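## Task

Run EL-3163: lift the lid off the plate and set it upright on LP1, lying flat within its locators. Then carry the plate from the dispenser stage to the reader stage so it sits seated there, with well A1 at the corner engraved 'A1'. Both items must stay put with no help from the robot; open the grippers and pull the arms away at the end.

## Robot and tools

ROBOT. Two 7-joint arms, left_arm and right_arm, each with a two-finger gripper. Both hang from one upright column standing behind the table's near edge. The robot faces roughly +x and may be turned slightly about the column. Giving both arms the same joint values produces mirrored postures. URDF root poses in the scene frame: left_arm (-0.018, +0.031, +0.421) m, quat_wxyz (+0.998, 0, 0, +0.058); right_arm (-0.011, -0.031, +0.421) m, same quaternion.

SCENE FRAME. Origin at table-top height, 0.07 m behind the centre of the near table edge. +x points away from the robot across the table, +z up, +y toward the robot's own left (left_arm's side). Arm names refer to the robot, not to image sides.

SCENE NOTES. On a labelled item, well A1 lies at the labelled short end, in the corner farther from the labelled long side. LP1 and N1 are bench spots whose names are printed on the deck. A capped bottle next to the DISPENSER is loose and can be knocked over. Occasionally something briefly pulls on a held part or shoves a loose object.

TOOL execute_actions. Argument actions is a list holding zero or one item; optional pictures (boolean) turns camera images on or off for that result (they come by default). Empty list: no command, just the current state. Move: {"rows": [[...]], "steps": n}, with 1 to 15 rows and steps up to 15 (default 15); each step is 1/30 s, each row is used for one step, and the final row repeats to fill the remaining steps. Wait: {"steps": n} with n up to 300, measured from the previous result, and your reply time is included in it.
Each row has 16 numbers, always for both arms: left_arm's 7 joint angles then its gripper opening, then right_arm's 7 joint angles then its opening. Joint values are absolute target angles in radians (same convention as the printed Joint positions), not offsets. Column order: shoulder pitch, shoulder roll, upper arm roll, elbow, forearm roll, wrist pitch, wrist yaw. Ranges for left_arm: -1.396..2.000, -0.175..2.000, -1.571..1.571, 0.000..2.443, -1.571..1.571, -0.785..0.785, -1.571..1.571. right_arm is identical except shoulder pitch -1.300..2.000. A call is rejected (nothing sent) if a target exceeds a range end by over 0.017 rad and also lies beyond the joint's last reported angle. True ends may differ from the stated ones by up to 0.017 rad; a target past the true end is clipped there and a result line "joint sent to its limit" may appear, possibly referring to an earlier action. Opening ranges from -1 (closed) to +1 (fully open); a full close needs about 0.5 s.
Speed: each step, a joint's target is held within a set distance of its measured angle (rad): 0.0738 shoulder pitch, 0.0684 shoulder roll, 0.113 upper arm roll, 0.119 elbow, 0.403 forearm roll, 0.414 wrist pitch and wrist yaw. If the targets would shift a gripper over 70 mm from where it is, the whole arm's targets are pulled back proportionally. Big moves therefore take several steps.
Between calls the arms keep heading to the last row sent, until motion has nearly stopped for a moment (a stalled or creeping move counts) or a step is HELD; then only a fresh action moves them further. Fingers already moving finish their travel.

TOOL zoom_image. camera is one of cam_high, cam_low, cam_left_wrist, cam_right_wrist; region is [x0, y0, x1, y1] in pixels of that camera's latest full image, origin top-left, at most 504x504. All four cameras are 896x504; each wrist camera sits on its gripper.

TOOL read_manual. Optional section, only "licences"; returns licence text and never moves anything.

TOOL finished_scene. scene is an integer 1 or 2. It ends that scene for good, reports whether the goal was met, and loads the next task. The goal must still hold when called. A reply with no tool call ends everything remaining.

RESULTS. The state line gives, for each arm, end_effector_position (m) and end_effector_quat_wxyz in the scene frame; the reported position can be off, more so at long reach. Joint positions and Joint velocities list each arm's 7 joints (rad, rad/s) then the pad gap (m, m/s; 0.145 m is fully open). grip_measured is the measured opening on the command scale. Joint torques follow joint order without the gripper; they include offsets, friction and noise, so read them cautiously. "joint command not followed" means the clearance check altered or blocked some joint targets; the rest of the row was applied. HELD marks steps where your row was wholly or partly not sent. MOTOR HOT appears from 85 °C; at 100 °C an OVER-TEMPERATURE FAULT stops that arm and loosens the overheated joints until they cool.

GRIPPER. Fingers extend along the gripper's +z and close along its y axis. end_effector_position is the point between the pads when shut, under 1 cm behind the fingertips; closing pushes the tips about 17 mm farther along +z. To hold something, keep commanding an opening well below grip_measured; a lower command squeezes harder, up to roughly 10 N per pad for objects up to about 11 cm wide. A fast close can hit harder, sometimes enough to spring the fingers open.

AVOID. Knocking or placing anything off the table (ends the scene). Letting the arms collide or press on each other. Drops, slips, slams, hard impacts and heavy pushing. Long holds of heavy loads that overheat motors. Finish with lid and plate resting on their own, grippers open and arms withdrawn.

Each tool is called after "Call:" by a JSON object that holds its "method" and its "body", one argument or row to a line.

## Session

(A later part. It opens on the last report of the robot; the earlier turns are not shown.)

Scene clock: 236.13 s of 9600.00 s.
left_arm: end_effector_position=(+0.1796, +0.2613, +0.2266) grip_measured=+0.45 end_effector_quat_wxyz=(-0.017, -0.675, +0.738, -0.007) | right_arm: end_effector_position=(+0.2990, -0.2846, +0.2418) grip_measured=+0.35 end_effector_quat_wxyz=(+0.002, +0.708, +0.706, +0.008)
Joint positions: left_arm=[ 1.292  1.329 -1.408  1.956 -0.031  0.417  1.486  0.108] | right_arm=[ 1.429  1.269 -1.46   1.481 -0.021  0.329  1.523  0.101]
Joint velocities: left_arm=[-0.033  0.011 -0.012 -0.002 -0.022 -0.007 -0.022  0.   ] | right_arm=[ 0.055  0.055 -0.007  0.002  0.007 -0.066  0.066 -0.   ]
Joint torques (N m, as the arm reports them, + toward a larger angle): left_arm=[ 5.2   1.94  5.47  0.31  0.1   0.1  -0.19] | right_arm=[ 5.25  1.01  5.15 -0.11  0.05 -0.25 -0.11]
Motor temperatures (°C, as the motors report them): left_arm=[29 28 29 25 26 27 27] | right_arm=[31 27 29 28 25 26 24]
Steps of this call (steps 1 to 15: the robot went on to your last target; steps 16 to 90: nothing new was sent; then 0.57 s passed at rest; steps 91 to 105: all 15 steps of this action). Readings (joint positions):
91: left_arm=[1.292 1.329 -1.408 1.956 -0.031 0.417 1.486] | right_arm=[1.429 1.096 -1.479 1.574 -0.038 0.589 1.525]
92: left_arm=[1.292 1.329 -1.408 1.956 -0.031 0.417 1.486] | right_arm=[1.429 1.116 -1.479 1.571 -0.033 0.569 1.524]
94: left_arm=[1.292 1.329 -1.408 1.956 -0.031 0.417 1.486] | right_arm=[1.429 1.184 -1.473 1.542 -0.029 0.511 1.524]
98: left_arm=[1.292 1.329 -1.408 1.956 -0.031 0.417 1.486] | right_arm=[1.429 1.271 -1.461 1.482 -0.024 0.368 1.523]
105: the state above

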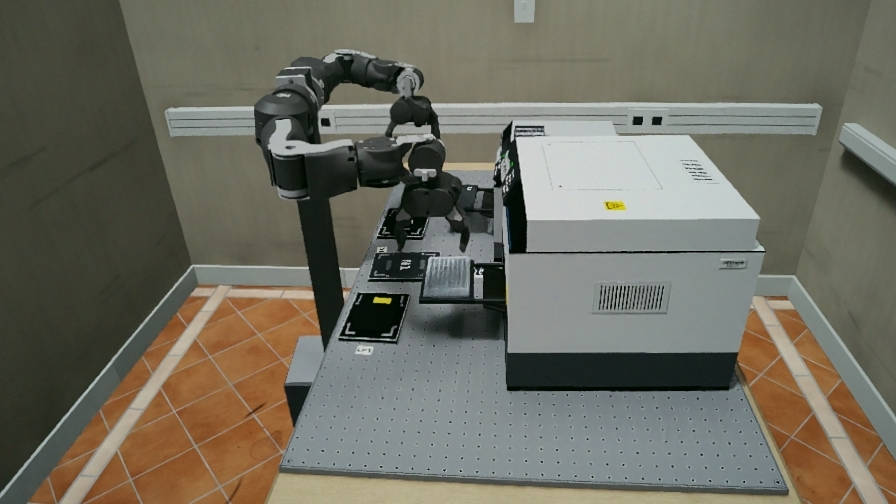

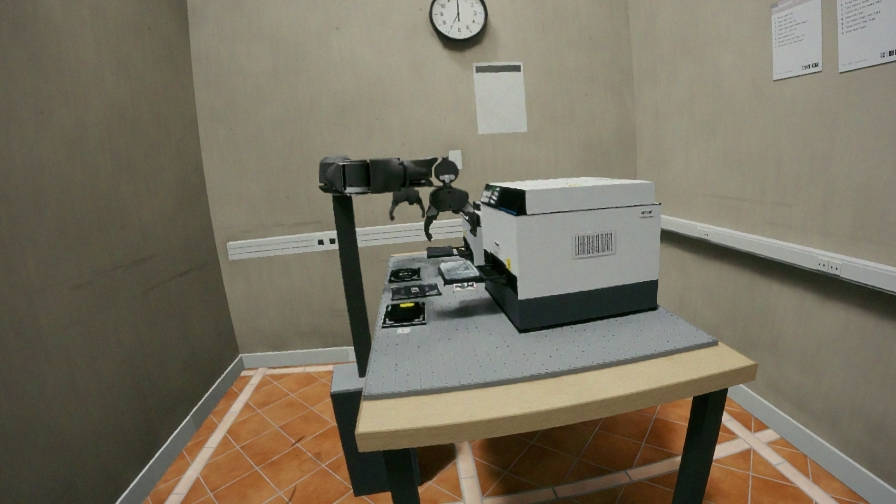

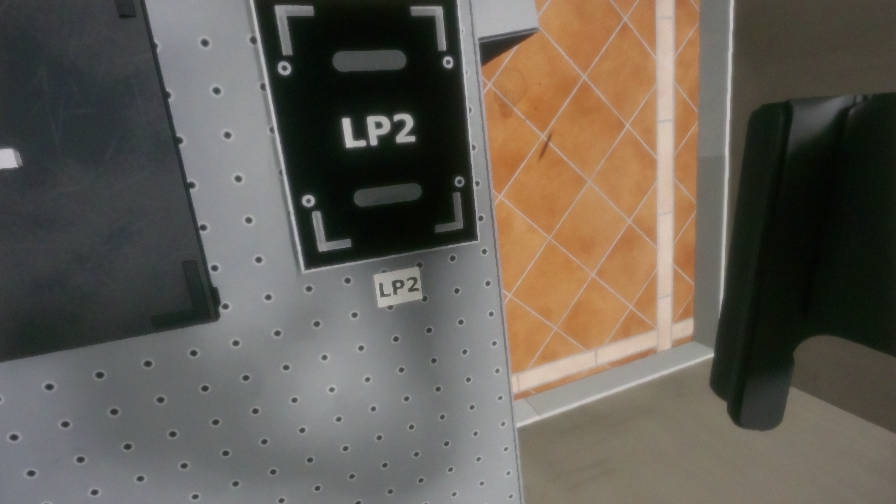

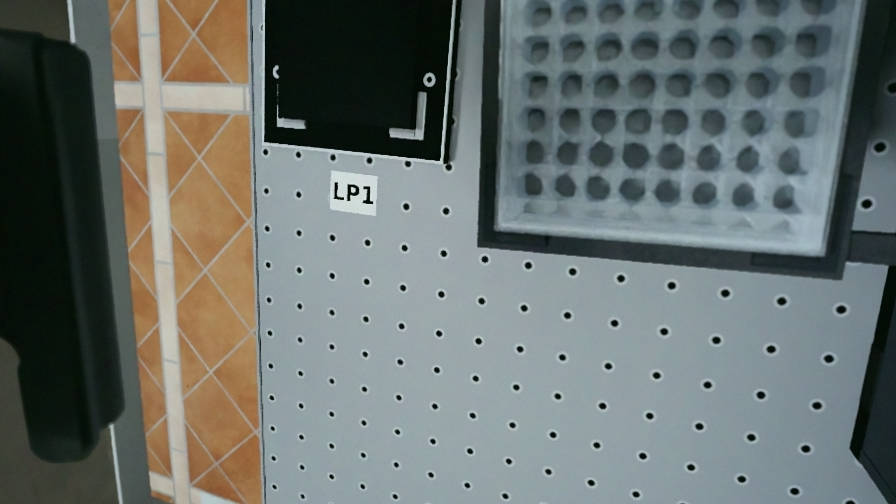

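Seated evenly. Retreat.

Call:
{"method": "execute_actions", "body": {
  "actions": [
    {"rows":[[1.29,1.33,-1.405,1.955,-0.03,0.42,1.48,0.45,1.42,1.29,-1.445,1.51,-0.02,0.34,1.52,0.35],[1.29,1.33,-1.405,1.955,-0.03,0.42,1.48,0.45,1.4,1.31,-1.43,1.55,-0.02,0.36,1.52,0.35],[1.29,1.33,-1.405,1.955,-0.03,0.42,1.48,0.45,1.38,1.33,-1.415,1.6,-0.02,0.39,1.52,0.35],[1.29,1.33,-1.405,1.955,-0.03,0.42,1.48,0.45,1.36,1.35,-1.4,1.65,-0.01,0.42,1.51,0.35],[1.29,1.33,-1.405,1.955,-0.03,0.42,1.48,0.45,1.34,1.37,-1.385,1.7,-0.01,0.44,1.51,0.35],[1.29,1.33,-1.405,1.955,-0.03,0.42,1.48,0.45,1.32,1.39,-1.37,1.75,-0.01,0.47,1.51,0.35],[1.29,1.33,-1.405,1.955,-0.03,0.42,1.48,0.45,1.3,1.41,-1.355,1.8,-0.01,0.5,1.51,0.35],[1.29,1.33,-1.405,1.955,-0.03,0.42,1.48,0.45,1.28,1.435,-1.34,1.85,0,0.52,1.5,0.35],[1.29,1.33,-1.405,1.955,-0.03,0.42,1.48,0.45,1.26,1.46,-1.325,1.9,0,0.55,1.5,0.35],[1.29,1.33,-1.405,1.955,-0.03,0.42,1.48,0.45,1.24,1.48,-1.31,1.95,0,0.58,1.5,0.35],[1.29,1.33,-1.405,1.955,-0.03,0.42,1.48,0.45,1.22,1.5,-1.3,2,0,0.6,1.5,0.35]],"steps":15}
  ]
}}

Scene clock: 239.70 s of 9600.00 s.
left_arm: end_effector_position=(+0.1796, +0.2613, +0.2266) grip_measured=+0.45 end_effector_quat_wxyz=(-0.017, -0.675, +0.738, -0.007) | right_arm: end_effector_position=(+0.2162, -0.2443, +0.2374) grip_measured=+0.35 end_effector_quat_wxyz=(-0.012, +0.701, +0.713, -0.004)
Joint positions: left_arm=[ 1.292  1.329 -1.408  1.956 -0.031  0.417  1.486  0.108] | right_arm=[ 1.218  1.499 -1.304  1.999  0.001  0.595  1.504  0.101]
Joint velocities: left_arm=[-0.077 -0.033  0.002  0.002 -0.022  0.081  0.007 -0.   ] | right_arm=[-0.055  0.033 -0.007 -0.017 -0.007 -0.022 -0.066 -0.   ]
Joint torques (N m, as the arm reports them, + toward a larger angle): left_arm=[ 5.25  1.9   5.51  0.32  0.1   0.1  -0.19] | right_arm=[ 3.39  1.98  4.6   0.32  0.03  0.   -0.08]
Motor temperatures (°C, as the motors report them): left_arm=[29 28 29 25 26 27 27] | right_arm=[31 27 29 28 25 26 24]
Steps of this call (steps 1 to 15: the robot went on to your last target; steps 16 to 90: nothing new was sent; then 0.07 s passed at rest; steps 91 to 105: all 15 steps of this action). Readings (joint positions):
91: left_arm=[1.292 1.329 -1.408 1.956 -0.031 0.417 1.486] | right_arm=[1.422 1.280 -1.451 1.500 -0.022 0.332 1.520]
92: left_arm=[1.292 1.329 -1.408 1.956 -0.031 0.417 1.486] | right_arm=[1.404 1.305 -1.434 1.543 -0.022 0.343 1.519]
94: left_arm=[1.292 1.329 -1.408 1.956 -0.031 0.417 1.486] | right_arm=[1.361 1.355 -1.406 1.641 -0.019 0.387 1.516]
98: left_arm=[1.292 1.329 -1.408 1.956 -0.031 0.417 1.486] | right_arm=[1.281 1.428 -1.346 1.845 -0.006 0.488 1.506]
105: the state above

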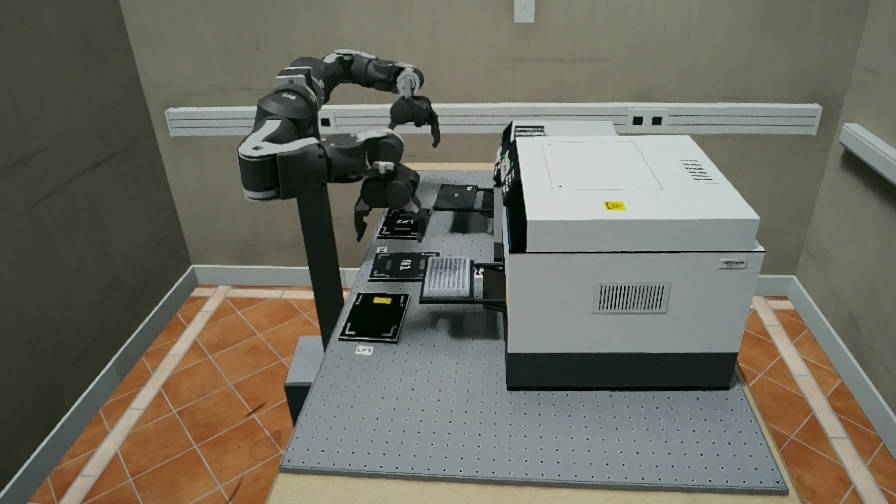

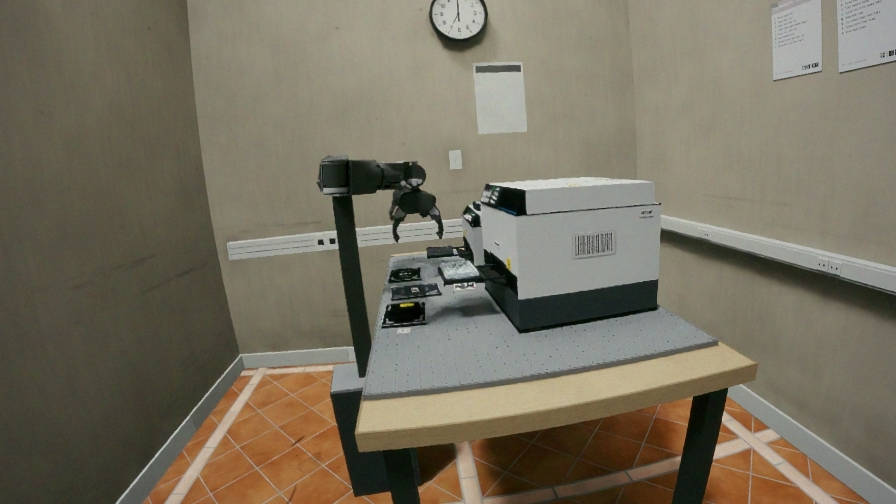

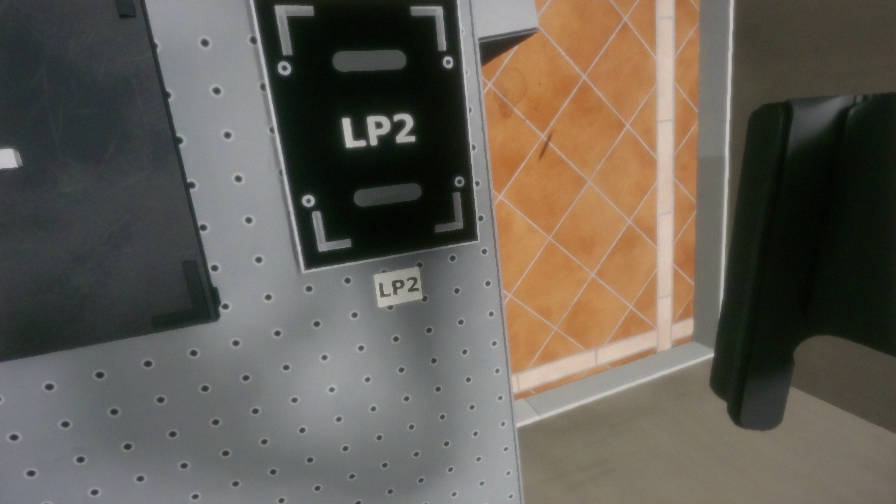

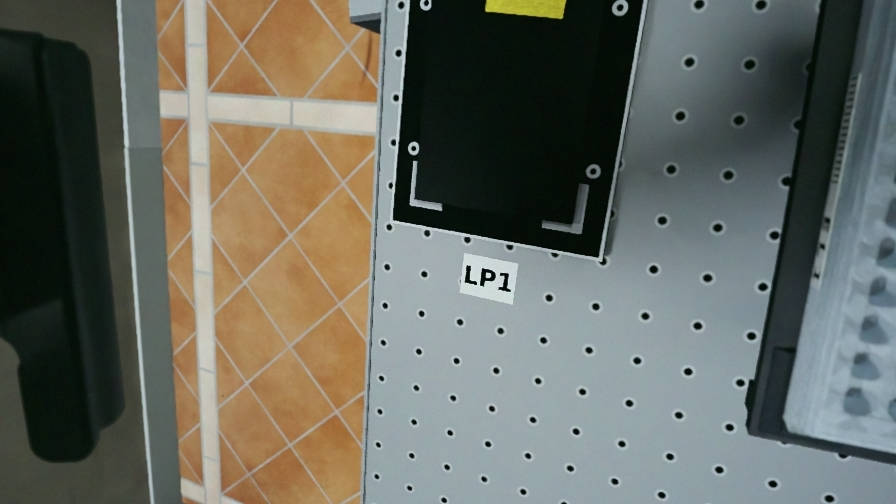

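Call:
{"method": "finished_scene", "body": {
  "scene": 2
}}

The scene is finished: the task was done.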